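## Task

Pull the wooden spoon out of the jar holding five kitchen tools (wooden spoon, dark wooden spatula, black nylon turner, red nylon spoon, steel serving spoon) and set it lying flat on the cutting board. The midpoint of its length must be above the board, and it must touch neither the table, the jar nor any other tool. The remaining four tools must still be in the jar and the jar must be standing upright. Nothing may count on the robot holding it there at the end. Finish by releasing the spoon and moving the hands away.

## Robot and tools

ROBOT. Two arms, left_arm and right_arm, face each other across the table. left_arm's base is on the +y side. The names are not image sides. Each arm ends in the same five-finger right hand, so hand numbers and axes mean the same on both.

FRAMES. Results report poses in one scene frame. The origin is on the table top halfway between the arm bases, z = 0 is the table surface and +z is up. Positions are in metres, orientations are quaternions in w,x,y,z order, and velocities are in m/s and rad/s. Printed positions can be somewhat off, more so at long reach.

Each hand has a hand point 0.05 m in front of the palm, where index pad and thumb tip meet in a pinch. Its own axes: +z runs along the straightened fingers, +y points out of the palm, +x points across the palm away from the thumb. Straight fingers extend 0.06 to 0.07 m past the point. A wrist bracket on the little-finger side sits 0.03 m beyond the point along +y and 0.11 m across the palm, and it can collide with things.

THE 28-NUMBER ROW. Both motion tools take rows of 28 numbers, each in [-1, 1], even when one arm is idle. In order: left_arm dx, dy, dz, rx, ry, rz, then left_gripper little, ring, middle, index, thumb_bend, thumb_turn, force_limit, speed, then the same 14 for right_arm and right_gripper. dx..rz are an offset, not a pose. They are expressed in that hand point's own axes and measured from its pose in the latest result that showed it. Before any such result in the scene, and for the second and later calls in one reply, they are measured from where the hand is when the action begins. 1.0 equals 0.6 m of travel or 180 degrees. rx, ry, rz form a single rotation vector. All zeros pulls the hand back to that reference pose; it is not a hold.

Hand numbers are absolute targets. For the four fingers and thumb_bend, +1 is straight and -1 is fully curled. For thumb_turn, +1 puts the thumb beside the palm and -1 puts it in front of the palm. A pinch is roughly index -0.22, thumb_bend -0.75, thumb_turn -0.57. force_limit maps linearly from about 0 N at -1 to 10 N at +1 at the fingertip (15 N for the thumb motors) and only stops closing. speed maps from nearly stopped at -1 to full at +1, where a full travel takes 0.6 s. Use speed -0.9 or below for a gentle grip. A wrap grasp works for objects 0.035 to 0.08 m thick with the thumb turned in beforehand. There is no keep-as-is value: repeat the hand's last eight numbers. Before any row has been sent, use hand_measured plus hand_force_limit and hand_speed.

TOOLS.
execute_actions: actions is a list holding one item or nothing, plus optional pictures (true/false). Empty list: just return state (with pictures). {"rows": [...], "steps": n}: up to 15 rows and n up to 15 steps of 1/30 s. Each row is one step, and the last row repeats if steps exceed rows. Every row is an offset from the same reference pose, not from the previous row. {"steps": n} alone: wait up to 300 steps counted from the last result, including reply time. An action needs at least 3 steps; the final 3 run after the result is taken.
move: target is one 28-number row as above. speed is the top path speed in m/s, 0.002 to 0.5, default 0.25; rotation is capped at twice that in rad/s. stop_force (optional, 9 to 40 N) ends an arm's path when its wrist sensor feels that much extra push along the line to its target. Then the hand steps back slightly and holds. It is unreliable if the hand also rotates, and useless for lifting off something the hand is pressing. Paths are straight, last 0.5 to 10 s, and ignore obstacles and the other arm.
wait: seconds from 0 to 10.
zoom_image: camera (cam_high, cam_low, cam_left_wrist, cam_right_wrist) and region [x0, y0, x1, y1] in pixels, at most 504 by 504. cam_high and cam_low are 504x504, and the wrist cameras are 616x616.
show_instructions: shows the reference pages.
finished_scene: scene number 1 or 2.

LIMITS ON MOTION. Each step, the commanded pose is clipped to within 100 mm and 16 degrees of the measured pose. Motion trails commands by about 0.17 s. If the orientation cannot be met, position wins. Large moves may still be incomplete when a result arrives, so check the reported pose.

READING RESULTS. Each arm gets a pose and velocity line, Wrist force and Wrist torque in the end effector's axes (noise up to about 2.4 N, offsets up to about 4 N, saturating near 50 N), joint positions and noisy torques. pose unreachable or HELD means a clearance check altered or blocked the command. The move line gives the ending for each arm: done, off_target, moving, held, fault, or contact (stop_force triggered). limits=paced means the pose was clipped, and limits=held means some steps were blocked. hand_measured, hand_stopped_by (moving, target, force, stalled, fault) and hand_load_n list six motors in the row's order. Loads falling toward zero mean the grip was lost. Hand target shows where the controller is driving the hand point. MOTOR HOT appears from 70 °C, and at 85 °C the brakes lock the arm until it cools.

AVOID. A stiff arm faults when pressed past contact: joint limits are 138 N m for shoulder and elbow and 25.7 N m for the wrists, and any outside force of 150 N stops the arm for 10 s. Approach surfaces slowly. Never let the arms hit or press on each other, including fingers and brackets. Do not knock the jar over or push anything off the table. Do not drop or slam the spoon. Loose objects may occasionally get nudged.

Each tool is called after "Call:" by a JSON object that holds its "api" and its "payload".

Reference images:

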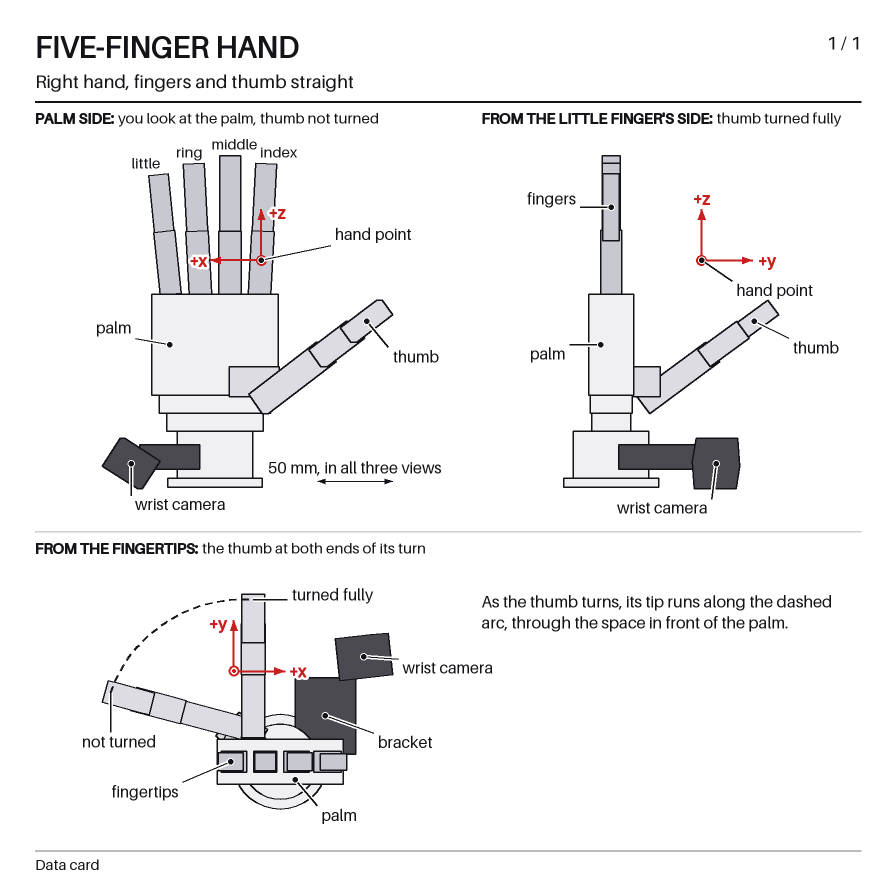

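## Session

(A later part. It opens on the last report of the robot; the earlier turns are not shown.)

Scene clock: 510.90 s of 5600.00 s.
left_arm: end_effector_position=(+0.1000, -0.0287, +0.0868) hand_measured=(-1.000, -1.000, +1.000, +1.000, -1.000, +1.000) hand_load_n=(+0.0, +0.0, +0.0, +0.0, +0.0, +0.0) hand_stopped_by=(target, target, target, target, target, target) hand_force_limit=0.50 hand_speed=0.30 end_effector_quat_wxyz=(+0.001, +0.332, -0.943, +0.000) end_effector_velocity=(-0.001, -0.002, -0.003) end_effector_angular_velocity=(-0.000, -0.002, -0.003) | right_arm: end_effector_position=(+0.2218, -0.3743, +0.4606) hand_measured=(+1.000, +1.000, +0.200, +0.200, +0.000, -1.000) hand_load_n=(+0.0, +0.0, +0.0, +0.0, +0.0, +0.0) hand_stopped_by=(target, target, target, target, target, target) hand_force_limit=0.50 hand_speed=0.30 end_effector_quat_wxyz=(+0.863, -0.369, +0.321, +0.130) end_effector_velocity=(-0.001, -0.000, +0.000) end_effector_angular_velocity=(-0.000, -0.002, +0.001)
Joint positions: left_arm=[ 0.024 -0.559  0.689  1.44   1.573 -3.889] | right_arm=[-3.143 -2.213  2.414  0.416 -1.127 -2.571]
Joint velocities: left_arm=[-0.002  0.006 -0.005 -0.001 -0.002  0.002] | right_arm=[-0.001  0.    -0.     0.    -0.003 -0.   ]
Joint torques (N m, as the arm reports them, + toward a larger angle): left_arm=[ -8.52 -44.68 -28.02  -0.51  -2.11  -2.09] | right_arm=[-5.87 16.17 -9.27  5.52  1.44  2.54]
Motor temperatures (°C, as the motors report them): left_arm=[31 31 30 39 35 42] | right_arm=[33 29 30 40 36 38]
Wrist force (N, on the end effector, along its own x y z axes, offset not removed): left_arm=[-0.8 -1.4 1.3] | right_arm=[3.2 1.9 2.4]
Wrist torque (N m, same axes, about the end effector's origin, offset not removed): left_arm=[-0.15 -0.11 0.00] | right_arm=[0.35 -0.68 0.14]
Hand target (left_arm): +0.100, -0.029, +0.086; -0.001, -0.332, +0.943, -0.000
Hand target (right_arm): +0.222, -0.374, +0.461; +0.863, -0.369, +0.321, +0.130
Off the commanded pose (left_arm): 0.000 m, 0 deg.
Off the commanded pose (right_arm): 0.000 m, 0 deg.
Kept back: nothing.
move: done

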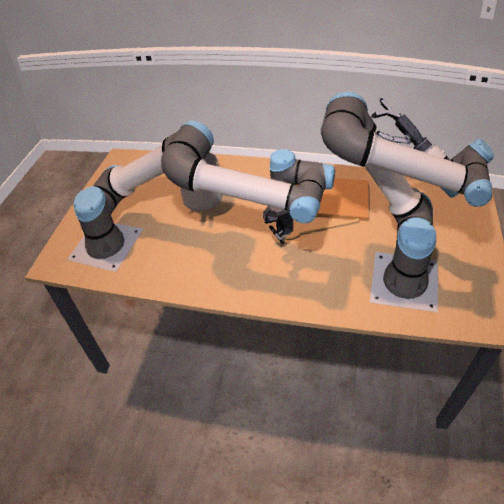

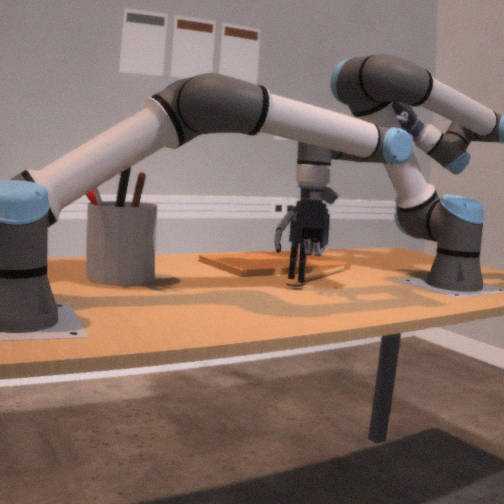

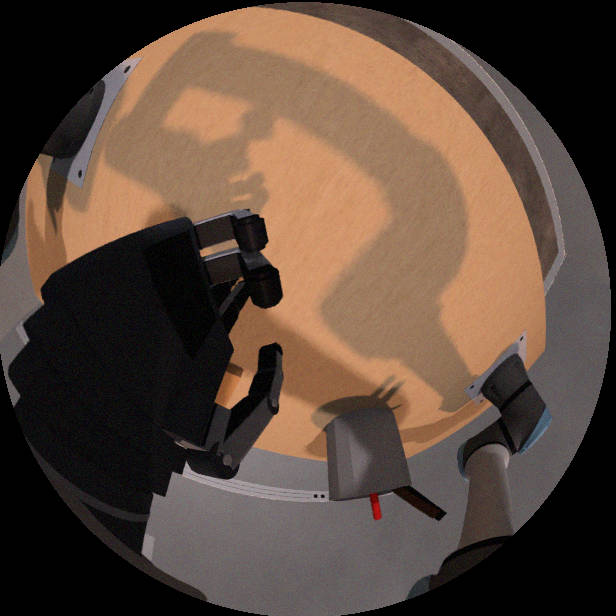

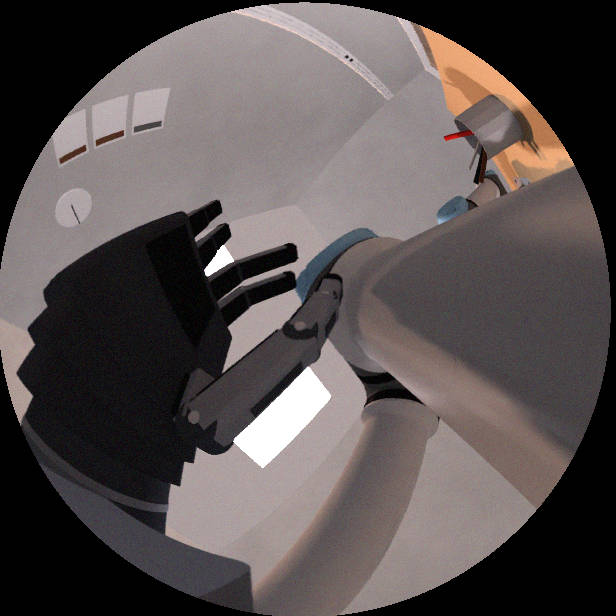

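Call:
{"api": "move", "payload": {"target": [0,0,0.03,0,0,0,-1,-1,1,1,-1,1,0.5,0.3,0,0,0,0,0,0,1,1,0.2,0.2,0,-1,0.5,0.3], "speed": 0.004, "stop_force": 9}}

Call:
{"api": "move", "payload": {"target": [0.058,-0.022,0,0,0,-0.22,-1,-1,1,1,-1,1,0.5,0.3,0,0,0,0,0,0,1,1,0.2,0.2,0,-1,0.5,0.3], "speed": 0.05}}

Scene clock: 515.43 s of 5600.00 s.
left_arm: end_effector_position=(+0.0999, -0.0288, +0.0708) hand_measured=(-1.000, -1.000, +1.000, +1.000, -1.000, +1.000) hand_load_n=(+0.0, +0.0, +0.0, +0.0, +0.0, +0.0) hand_stopped_by=(target, target, target, target, target, target) hand_force_limit=0.50 hand_speed=0.30 end_effector_quat_wxyz=(+0.001, +0.332, -0.943, +0.000) end_effector_velocity=(-0.001, -0.001, -0.000) end_effector_angular_velocity=(-0.004, +0.001, -0.000) | right_arm: end_effector_position=(+0.2218, -0.3743, +0.4606) hand_measured=(+1.000, +1.000, +0.200, +0.200, +0.000, -1.000) hand_load_n=(+0.0, +0.0, +0.0, +0.0, +0.0, +0.0) hand_stopped_by=(target, target, target, target, target, target) hand_force_limit=0.50 hand_speed=0.30 end_effector_quat_wxyz=(+0.863, -0.369, +0.321, +0.130) end_effector_velocity=(+0.000, -0.000, +0.000) end_effector_angular_velocity=(+0.001, +0.001, -0.001)
Joint positions: left_arm=[ 0.024 -0.551  0.714  1.406  1.573 -3.889] | right_arm=[-3.143 -2.213  2.414  0.416 -1.127 -2.571]
Joint velocities: left_arm=[-0.001  0.001 -0.003 -0.002  0.001 -0.001] | right_arm=[-0.     0.001  0.    -0.     0.001  0.   ]
Joint torques (N m, as the arm reports them, + toward a larger angle): left_arm=[  6.95 -43.14 -21.96   2.08   0.34   2.41] | right_arm=[-6.37 15.19 -9.13  5.59  1.44  2.69]
Motor temperatures (°C, as the motors report them): left_arm=[31 31 30 39 35 42] | right_arm=[33 29 30 40 36 38]
Wrist force (N, on the end effector, along its own x y z axes, offset not removed): left_arm=[0.1 -1.7 -18.4] | right_arm=[1.7 1.1 3.3]
Wrist torque (N m, same axes, about the end effector's origin, offset not removed): left_arm=[0.88 0.07 0.02] | right_arm=[0.14 -0.45 0.03]
Hand target (left_arm): +0.100, -0.029, +0.071; -0.001, -0.332, +0.943, -0.000
Hand target (right_arm): +0.222, -0.374, +0.461; +0.863, -0.369, +0.321, +0.130
Off the commanded pose (left_arm): 0.002 m, 0 deg.
Off the commanded pose (right_arm): 0.000 m, 0 deg.
Kept back: nothing.
move: contact (left_arm)

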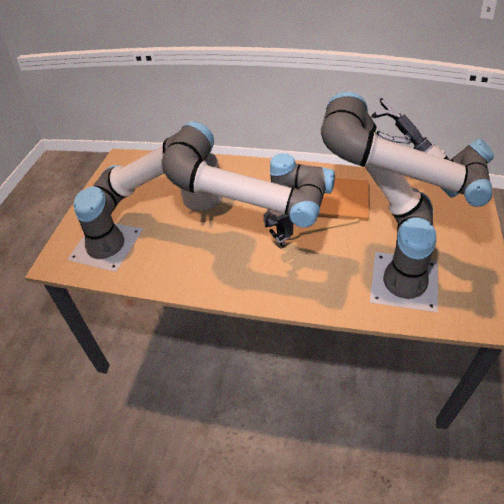

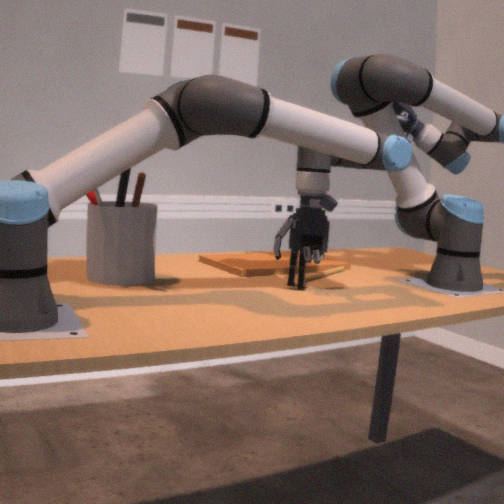

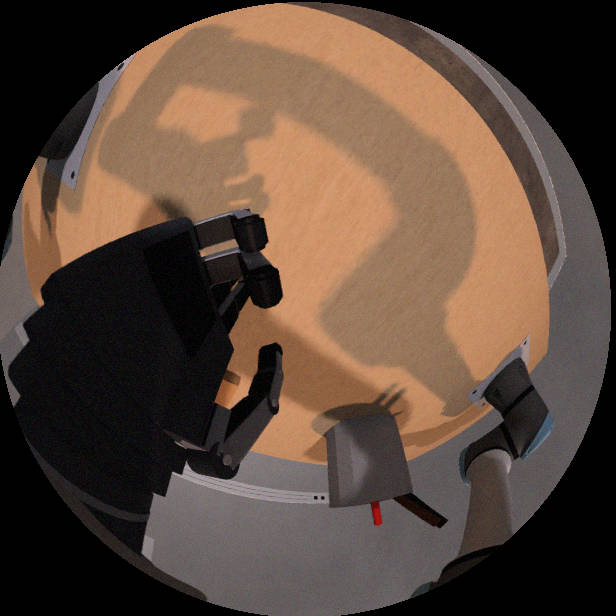

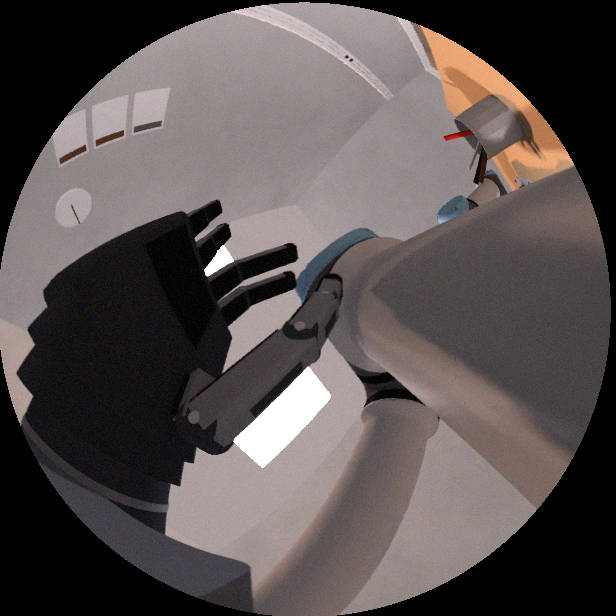

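Scene clock: 522.63 s of 5600.00 s.
left_arm: end_effector_position=(+0.0811, -0.0608, +0.0708) hand_measured=(-1.000, -1.000, +0.998, +1.000, -1.000, +1.000) hand_load_n=(+0.0, +0.0, -5.0, +0.0, +0.0, +0.0) hand_stopped_by=(target, target, target, target, target, target) hand_force_limit=0.50 hand_speed=0.30 end_effector_quat_wxyz=(+0.001, +0.631, -0.776, -0.000) end_effector_velocity=(-0.000, -0.001, -0.001) end_effector_angular_velocity=(-0.002, -0.001, +0.017) | right_arm: end_effector_position=(+0.2218, -0.3743, +0.4606) hand_measured=(+1.000, +1.000, +0.200, +0.200, +0.000, -1.000) hand_load_n=(+0.0, +0.0, +0.0, +0.0, +0.0, +0.0) hand_stopped_by=(target, target, target, target, target, target) hand_force_limit=0.50 hand_speed=0.30 end_effector_quat_wxyz=(+0.863, -0.369, +0.321, +0.130) end_effector_velocity=(+0.000, +0.000, -0.000) end_effector_angular_velocity=(-0.001, +0.001, -0.001)
Joint positions: left_arm=[ 0.056 -0.509  0.632  1.446  1.573 -4.546] | right_arm=[-3.143 -2.213  2.414  0.416 -1.127 -2.571]
Joint velocities: left_arm=[ 0.    -0.     0.001 -0.002 -0.001 -0.017] | right_arm=[-0.    -0.    -0.     0.     0.001  0.   ]
Joint torques (N m, as the arm reports them, + toward a larger angle): left_arm=[ 10.82 -58.83  -4.5   -1.75  -3.81  -2.31] | right_arm=[ -6.37  15.83 -10.16   5.59   1.69   2.64]
Motor temperatures (°C, as the motors report them): left_arm=[31 31 30 39 35 42] | right_arm=[33 29 30 40 36 38]
Wrist force (N, on the end effector, along its own x y z axes, offset not removed): left_arm=[3.8 3.2 -19.4] | right_arm=[1.3 2.4 1.8]
Wrist torque (N m, same axes, about the end effector's origin, offset not removed): left_arm=[0.82 0.48 0.38] | right_arm=[0.34 -0.45 0.13]
Hand target (left_arm): +0.081, -0.061, +0.071; -0.001, -0.632, +0.775, +0.000
Hand target (right_arm): +0.222, -0.374, +0.461; +0.863, -0.369, +0.321, +0.130
Off the commanded pose (left_arm): 0.000 m, 0 deg.
Off the commanded pose (right_arm): 0.000 m, 0 deg.
Kept back: nothing.
move: done

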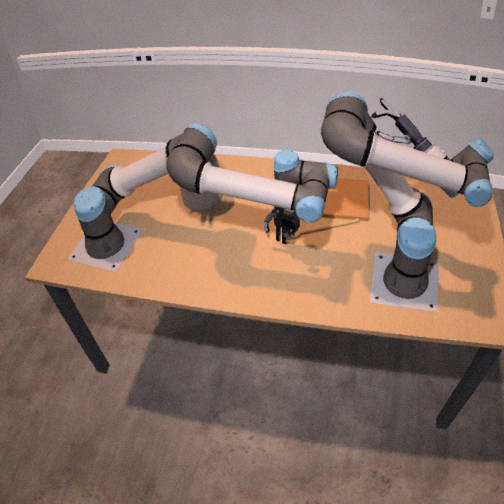

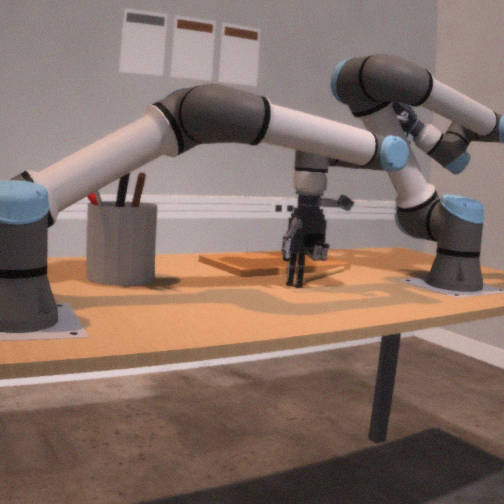

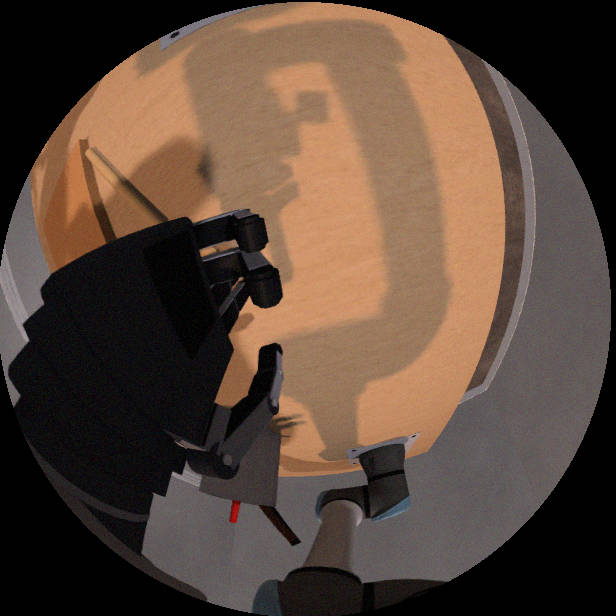

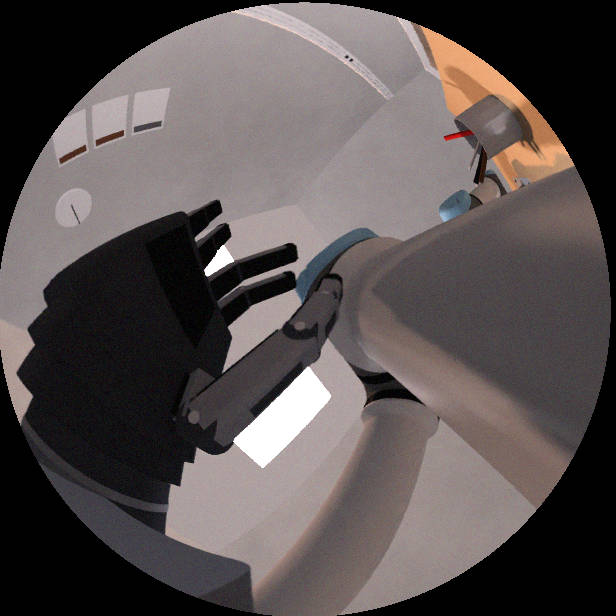

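Call:
{"api": "move", "payload": {"target": [-0.095,0.36,0,0,0,0,-1,-1,1,1,-1,1,0.5,0.3,0,0,0,0,0,0,1,1,0.2,0.2,0,-1,0.5,0.3], "speed": 0.03}}

Scene clock: 530.83 s of 5600.00 s.
left_arm: end_effector_position=(-0.1188, +0.0385, +0.0715) hand_measured=(-1.000, -1.000, +1.000, +1.000, -1.000, +1.000) hand_load_n=(+0.0, +0.0, +0.0, +0.0, +0.0, +0.0) hand_stopped_by=(target, target, target, target, target, target) hand_force_limit=0.50 hand_speed=0.30 end_effector_quat_wxyz=(+0.002, +0.631, -0.776, -0.001) end_effector_velocity=(-0.001, +0.001, +0.000) end_effector_angular_velocity=(+0.001, +0.000, +0.001) | right_arm: end_effector_position=(+0.2218, -0.3743, +0.4606) hand_measured=(+1.000, +1.000, +0.200, +0.200, +0.000, -1.000) hand_load_n=(+0.0, +0.0, +0.0, +0.0, +0.0, +0.0) hand_stopped_by=(target, target, target, target, target, target) hand_force_limit=0.50 hand_speed=0.30 end_effector_quat_wxyz=(+0.863, -0.369, +0.321, +0.130) end_effector_velocity=(-0.000, +0.000, -0.000) end_effector_angular_velocity=(-0.001, -0.001, -0.000)
Joint positions: left_arm=[-0.301 -0.807  1.192  1.183  1.573 -4.903] | right_arm=[-3.143 -2.213  2.414  0.416 -1.127 -2.571]
Joint velocities: left_arm=[-0.002 -0.002  0.003 -0.001  0.    -0.003] | right_arm=[-0.001 -0.001 -0.    -0.    -0.001 -0.   ]
Joint torques (N m, as the arm reports them, + toward a larger angle): left_arm=[ -9.02 -63.23  -9.83  -0.46   1.21  -2.44] | right_arm=[-7.03 15.31 -9.06  5.54  1.45  2.54]
Motor temperatures (°C, as the motors report them): left_arm=[31 31 30 39 35 42] | right_arm=[33 29 30 40 36 38]
Wrist force (N, on the end effector, along its own x y z axes, offset not removed): left_arm=[-0.1 -1.3 0.5] | right_arm=[-0.1 1.9 2.9]
Wrist torque (N m, same axes, about the end effector's origin, offset not removed): left_arm=[-0.17 -0.27 0.06] | right_arm=[0.33 -0.18 0.01]
Hand target (left_arm): -0.119, +0.039, +0.072; -0.002, -0.631, +0.776, +0.001
Hand target (right_arm): +0.222, -0.374, +0.461; +0.863, -0.369, +0.321, +0.130
Off the commanded pose (left_arm): 0.001 m, 0 deg.
Off the commanded pose (right_arm): 0.000 m, 0 deg.
Kept back: nothing.
move: done

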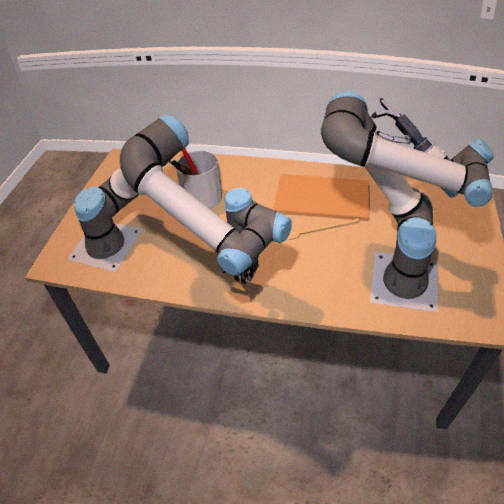

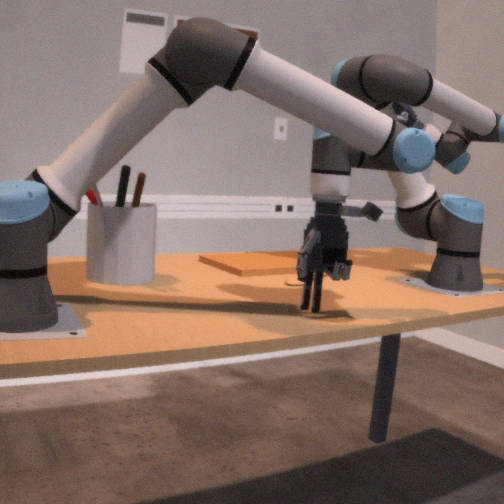

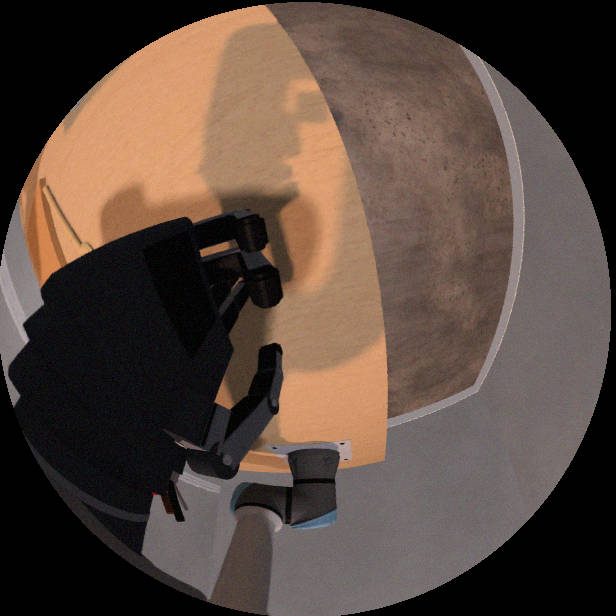

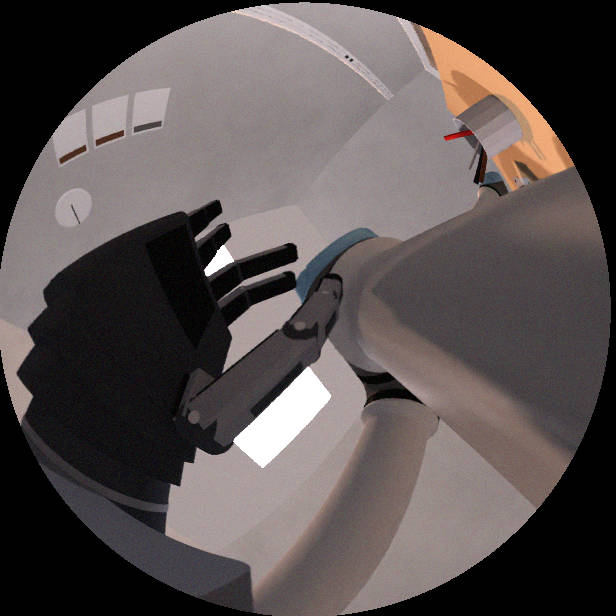

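Call:
{"api": "move", "payload": {"target": [0.12,-0.57,-0.1,0,0,0,-1,-1,1,1,-1,1,0.5,0.3,0,0,0,0,0,0,1,1,0.2,0.2,0,-1,0.5,0.3], "speed": 0.2}}

Scene clock: 533.57 s of 5600.00 s.
left_arm: end_effector_position=(+0.2013, -0.0991, +0.1300) hand_measured=(-1.000, -1.000, +1.000, +1.000, -1.000, +1.000) hand_load_n=(+0.0, +0.0, +0.0, +0.0, +0.0, +0.0) hand_stopped_by=(target, target, target, target, target, target) hand_force_limit=0.50 hand_speed=0.30 end_effector_quat_wxyz=(+0.035, +0.640, -0.764, +0.078) end_effector_velocity=(+0.002, -0.002, -0.000) end_effector_angular_velocity=(-0.009, -0.004, +0.003) | right_arm: end_effector_position=(+0.2218, -0.3743, +0.4606) hand_measured=(+1.000, +1.000, +0.200, +0.200, +0.000, -1.000) hand_load_n=(+0.0, +0.0, +0.0, +0.0, +0.0, +0.0) hand_stopped_by=(target, target, target, target, target, target) hand_force_limit=0.50 hand_speed=0.30 end_effector_quat_wxyz=(+0.863, -0.369, +0.321, +0.130) end_effector_velocity=(+0.000, -0.000, -0.000) end_effector_angular_velocity=(+0.000, +0.000, -0.001)
Joint positions: left_arm=[ 0.218 -0.315  0.035  1.682  1.545 -4.411] | right_arm=[-3.143 -2.213  2.414  0.416 -1.127 -2.571]
Joint velocities: left_arm=[ 0.002  0.003 -0.009 -0.003 -0.003 -0.001] | right_arm=[-0.     0.     0.    -0.     0.001 -0.001]
Joint torques (N m, as the arm reports them, + toward a larger angle): left_arm=[  6.68 -48.63 -27.25  -0.6   -2.05   2.5 ] | right_arm=[-6.53 16.03 -9.57  5.63  1.43  2.44]
Motor temperatures (°C, as the motors report them): left_arm=[31 31 30 39 35 42] | right_arm=[33 29 30 40 36 38]
Wrist force (N, on the end effector, along its own x y z axes, offset not removed): left_arm=[0.4 -2.1 0.2] | right_arm=[0.2 2.5 3.8]
Wrist torque (N m, same axes, about the end effector's origin, offset not removed): left_arm=[-0.27 -0.31 0.06] | right_arm=[0.25 -0.25 0.03]
Hand target (left_arm): +0.202, -0.099, +0.130; -0.035, -0.640, +0.763, -0.078
Hand target (right_arm): +0.222, -0.374, +0.461; +0.863, -0.369, +0.321, +0.130
Off the commanded pose (left_arm): 0.002 m, 10 deg.
Off the commanded pose (right_arm): 0.000 m, 0 deg.
elbow stopped short (left arm): the move would have taken joint 3 (elbow) straighter than the controller allows; a more bent joint 3 avoids this.
Kept back: nothing.
move: off_target (left_arm)

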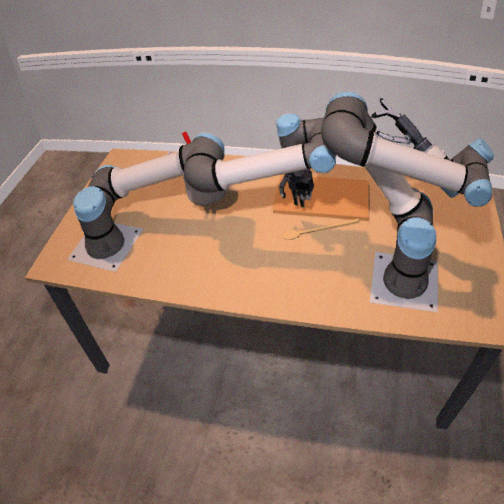

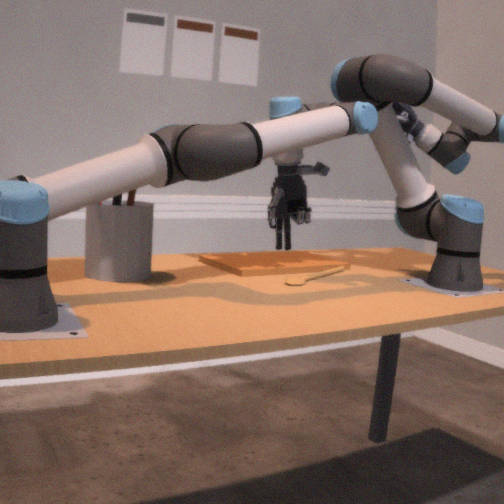

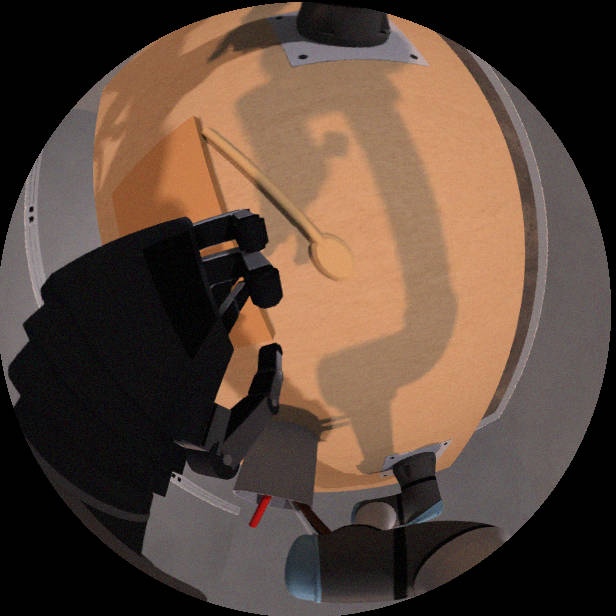

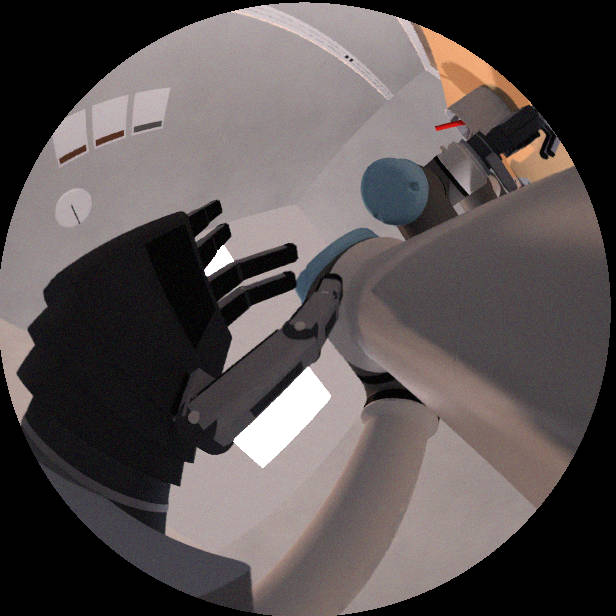

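Call:
{"api": "move", "payload": {"target": [0,0.18,0.065,0,0,0,-1,-1,0.9,1,-1,1,0.5,0.3,0,0,0,0,0,0,1,1,0.2,0.2,0,-1,0.5,0.3], "speed": 0.1}}

Call:
{"api": "zoom_image", "payload": {"camera": "cam_low", "region": [190,220,370,310]}}

Call:
{"api": "zoom_image", "payload": {"camera": "cam_high", "region": [220,160,400,270]}}

Scene clock: 535.50 s of 5600.00 s.
left_arm: end_effector_position=(+0.0972, -0.0875, +0.0838) hand_measured=(-1.000, -1.000, +0.900, +1.000, -1.000, +1.000) hand_load_n=(+0.0, +0.0, +0.0, +0.0, +0.0, +0.0) hand_stopped_by=(target, target, target, target, target, target) hand_force_limit=0.50 hand_speed=0.30 end_effector_quat_wxyz=(+0.035, +0.640, -0.764, +0.077) end_effector_velocity=(-0.003, +0.000, -0.001) end_effector_angular_velocity=(-0.004, -0.001, -0.001) | right_arm: end_effector_position=(+0.2218, -0.3743, +0.4606) hand_measured=(+1.000, +1.000, +0.200, +0.200, +0.000, -1.000) hand_load_n=(+0.0, +0.0, +0.0, +0.0, +0.0, +0.0) hand_stopped_by=(target, target, target, target, target, target) hand_force_limit=0.50 hand_speed=0.30 end_effector_quat_wxyz=(+0.863, -0.369, +0.321, +0.130) end_effector_velocity=(-0.000, +0.000, +0.000) end_effector_angular_velocity=(-0.000, -0.001, +0.001)
Joint positions: left_arm=[ 0.062 -0.586  0.694  1.302  1.52  -4.564] | right_arm=[-3.143 -2.213  2.414  0.416 -1.127 -2.571]
Joint velocities: left_arm=[-0.006 -0.006  0.013 -0.01  -0.002 -0.004] | right_arm=[ 0.001  0.    -0.    -0.    -0.001 -0.001]
Joint torques (N m, as the arm reports them, + toward a larger angle): left_arm=[ -7.89 -71.09 -11.58  -1.04  -2.1   -2.04] | right_arm=[-6.7  16.55 -9.03  5.56  1.53  2.71]
Motor temperatures (°C, as the motors report them): left_arm=[31 31 30 39 35 42] | right_arm=[33 29 30 40 36 38]
Wrist force (N, on the end effector, along its own x y z axes, offset not removed): left_arm=[-0.8 -0.9 0.7] | right_arm=[1.5 1.7 1.9]
Wrist torque (N m, same axes, about the end effector's origin, offset not removed): left_arm=[-0.10 -0.19 0.02] | right_arm=[0.26 -0.45 0.05]
Hand target (left_arm): +0.097, -0.087, +0.084; -0.035, -0.640, +0.764, -0.077
Hand target (right_arm): +0.222, -0.374, +0.461; +0.863, -0.369, +0.321, +0.130
Off the commanded pose (left_arm): 0.000 m, 0 deg.
Off the commanded pose (right_arm): 0.000 m, 0 deg.
Kept back: nothing.
move: done

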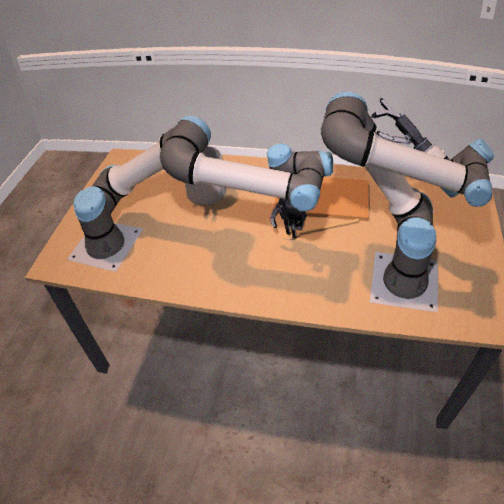

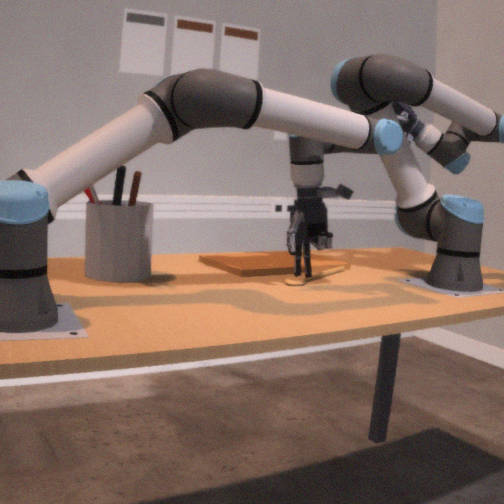

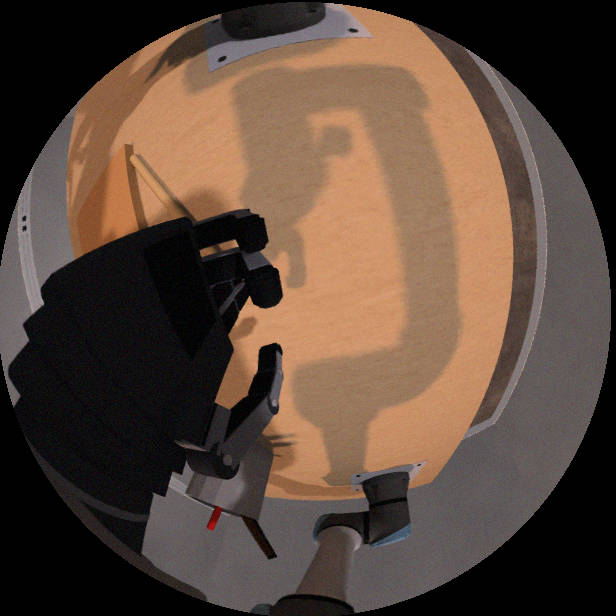

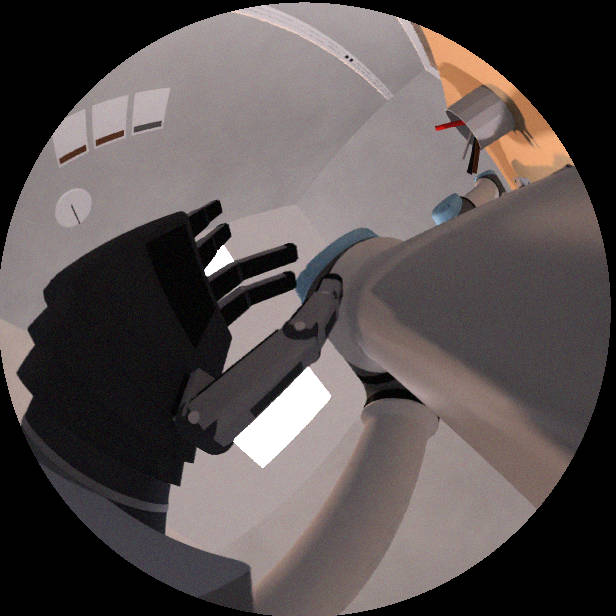

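Region (190, 220, 370, 310) of cam_low's 504x504 image, scaled by 2.800, with more detail than that image has.

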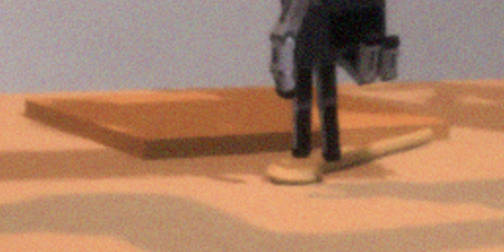

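Region (220, 160, 400, 270) of cam_high's 504x504 image, scaled by 2.800, with more detail than that image has.

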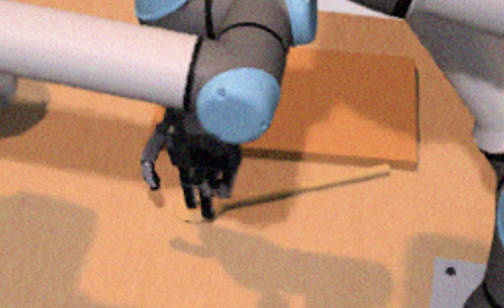

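Call:
{"api": "move", "payload": {"target": [-0.015,0.025,0,0,0,0,-1,-1,0.9,1,-1,1,0.5,0.3,0,0,0,0,0,0,1,1,0.2,0.2,0,-1,0.5,0.3], "speed": 0.03}}

Call:
{"api": "move", "payload": {"target": [0,0,0.04,0,0,0,-1,-1,0.9,1,-1,1,0.5,0.3,0,0,0,0,0,0,1,1,0.2,0.2,0,-1,0.5,0.3], "speed": 0.004, "stop_force": 9}}

Call:
{"api": "zoom_image", "payload": {"camera": "cam_low", "region": [190,220,370,310]}}

Call:
{"api": "zoom_image", "payload": {"camera": "cam_high", "region": [220,160,400,270]}}

Scene clock: 536.70 s of 5600.00 s.
left_arm: end_effector_position=(+0.0843, -0.0765, +0.0814) hand_measured=(-1.000, -1.000, +0.900, +1.000, -1.000, +1.000) hand_load_n=(+0.0, +0.0, +0.0, +0.0, +0.0, +0.0) hand_stopped_by=(target, target, target, target, target, target) hand_force_limit=0.50 hand_speed=0.30 end_effector_quat_wxyz=(+0.035, +0.640, -0.764, +0.077) end_effector_velocity=(-0.001, +0.002, +0.000) end_effector_angular_velocity=(-0.002, -0.001, +0.002) | right_arm: end_effector_position=(+0.2218, -0.3743, +0.4606) hand_measured=(+1.000, +1.000, +0.200, +0.200, +0.000, -1.000) hand_load_n=(+0.0, +0.0, +0.0, +0.0, +0.0, +0.0) hand_stopped_by=(target, target, target, target, target, target) hand_force_limit=0.50 hand_speed=0.30 end_effector_quat_wxyz=(+0.863, -0.369, +0.321, +0.130) end_effector_velocity=(-0.000, -0.000, +0.000) end_effector_angular_velocity=(+0.001, +0.001, +0.002)
Joint positions: left_arm=[ 0.042 -0.631  0.785  1.256  1.517 -4.585] | right_arm=[-3.143 -2.213  2.414  0.416 -1.127 -2.571]
Joint velocities: left_arm=[-0.002 -0.009  0.015 -0.008 -0.002 -0.004] | right_arm=[ 0.001  0.     0.    -0.    -0.     0.002]
Joint torques (N m, as the arm reports them, + toward a larger angle): left_arm=[ -7.02 -72.23 -11.28  -0.67  -2.14  -2.45] | right_arm=[-7.13 16.01 -9.16  5.6   1.28  2.64]
Motor temperatures (°C, as the motors report them): left_arm=[31 31 30 39 35 42] | right_arm=[33 29 30 40 36 38]
Wrist force (N, on the end effector, along its own x y z axes, offset not removed): left_arm=[0.4 -1.3 0.5] | right_arm=[0.8 2.2 1.5]
Wrist torque (N m, same axes, about the end effector's origin, offset not removed): left_arm=[-0.19 -0.37 0.07] | right_arm=[0.38 -0.33 0.05]
Hand target (left_arm): +0.084, -0.076, +0.081; -0.035, -0.640, +0.764, -0.077
Hand target (right_arm): +0.222, -0.374, +0.461; +0.863, -0.369, +0.321, +0.130
Off the commanded pose (left_arm): 0.000 m, 0 deg.
Off the commanded pose (right_arm): 0.000 m, 0 deg.
Kept back: nothing.
move: done

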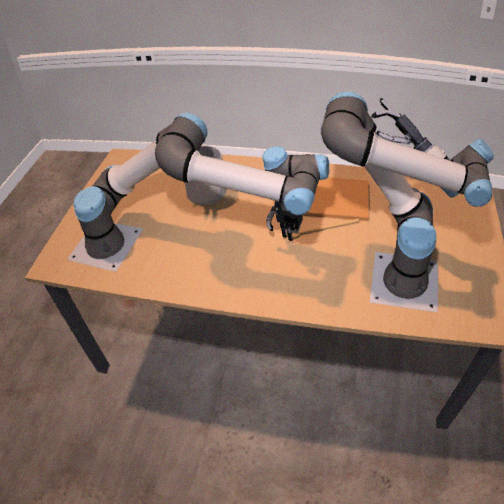

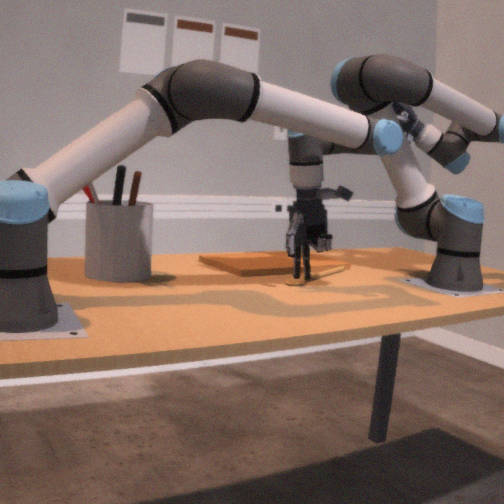

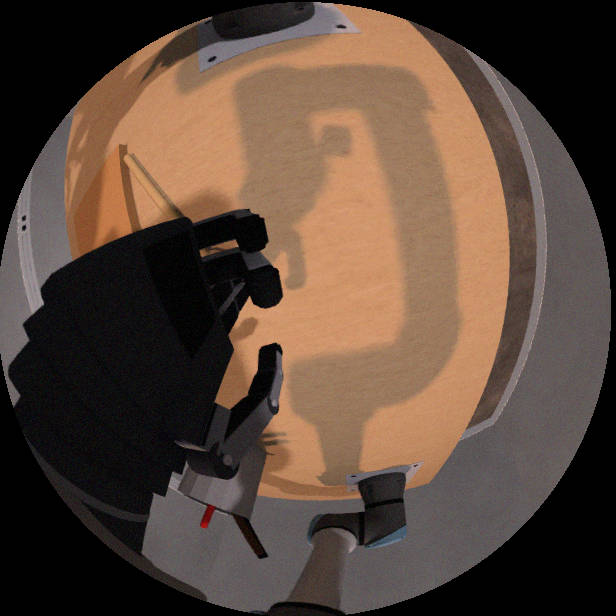

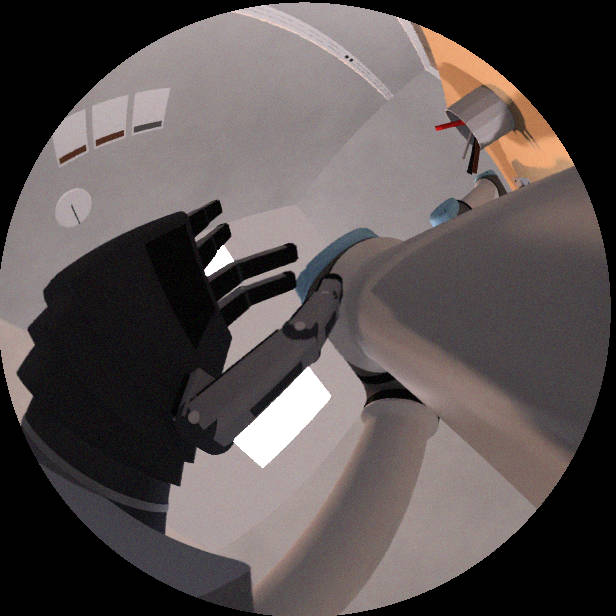

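Scene clock: 541.77 s of 5600.00 s.
left_arm: end_effector_position=(+0.0851, -0.0795, +0.0629) hand_measured=(-1.000, -1.000, +0.900, +1.000, -1.000, +1.000) hand_load_n=(+0.0, +0.0, -1.0, +0.0, +0.0, +0.0) hand_stopped_by=(target, target, target, target, target, target) hand_force_limit=0.50 hand_speed=0.30 end_effector_quat_wxyz=(+0.035, +0.640, -0.764, +0.077) end_effector_velocity=(-0.001, +0.000, +0.001) end_effector_angular_velocity=(-0.001, +0.001, -0.003) | right_arm: end_effector_position=(+0.2218, -0.3743, +0.4606) hand_measured=(+1.000, +1.000, +0.200, +0.200, +0.000, -1.000) hand_load_n=(+0.0, +0.0, +0.0, +0.0, +0.0, +0.0) hand_stopped_by=(target, target, target, target, target, target) hand_force_limit=0.50 hand_speed=0.30 end_effector_quat_wxyz=(+0.863, -0.369, +0.321, +0.130) end_effector_velocity=(-0.000, -0.000, +0.000) end_effector_angular_velocity=(-0.000, -0.001, -0.001)
Joint positions: left_arm=[ 0.043 -0.61   0.794  1.227  1.517 -4.583] | right_arm=[-3.143 -2.213  2.414  0.416 -1.127 -2.571]
Joint velocities: left_arm=[-0.001 -0.001  0.     0.     0.002  0.002] | right_arm=[-0.001  0.    -0.    -0.    -0.001 -0.001]
Joint torques (N m, as the arm reports them, + toward a larger angle): left_arm=[  4.35 -60.49 -16.92   0.86   2.6    2.16] | right_arm=[-7.19 15.79 -8.47  5.49  1.33  2.71]
Motor temperatures (°C, as the motors report them): left_arm=[31 31 30 39 35 42] | right_arm=[33 29 30 40 36 38]
Wrist force (N, on the end effector, along its own x y z axes, offset not removed): left_arm=[0.1 -2.8 -14.9] | right_arm=[0.1 2.5 0.6]
Wrist torque (N m, same axes, about the end effector's origin, offset not removed): left_arm=[0.63 -0.17 0.00] | right_arm=[0.51 -0.29 -0.06]
Hand target (left_arm): +0.085, -0.079, +0.063; -0.035, -0.640, +0.764, -0.077
Hand target (right_arm): +0.222, -0.374, +0.461; +0.863, -0.369, +0.321, +0.130
Off the commanded pose (left_arm): 0.005 m, 0 deg.
Off the commanded pose (right_arm): 0.000 m, 0 deg.
Kept back: nothing.
move: contact (left_arm)

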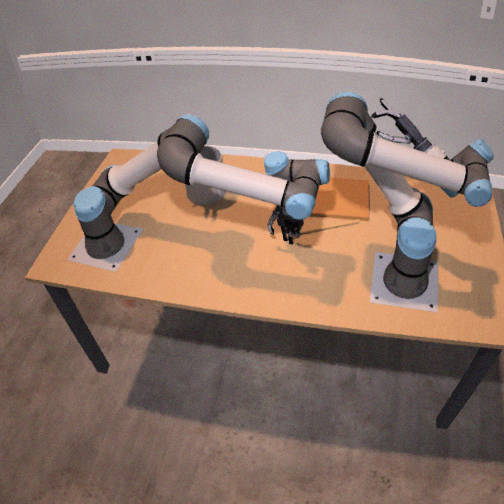

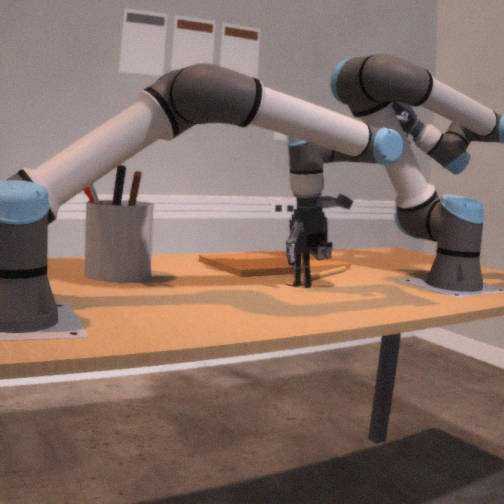

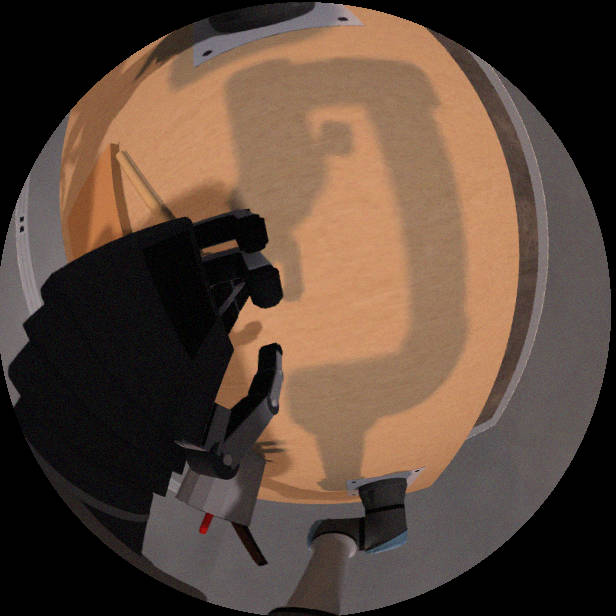

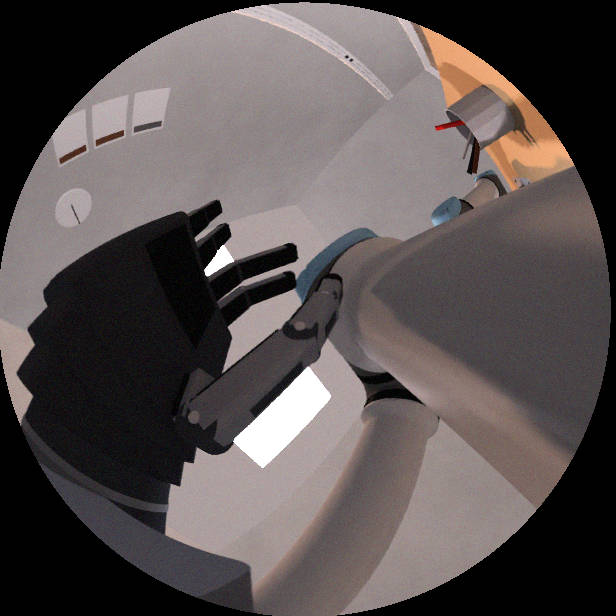

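Region (190, 220, 370, 310) of cam_low's 504x504 image, scaled by 2.800, with more detail than that image has.

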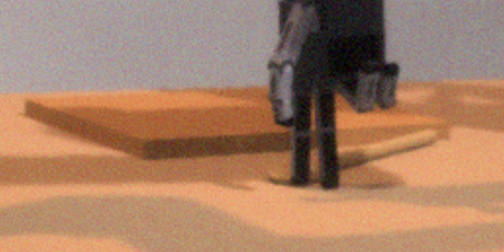

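Region (220, 160, 400, 270) of cam_high's 504x504 image, scaled by 2.800, with more detail than that image has.

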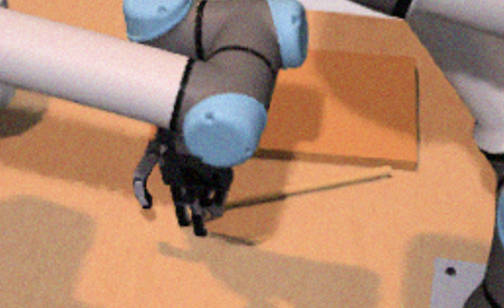

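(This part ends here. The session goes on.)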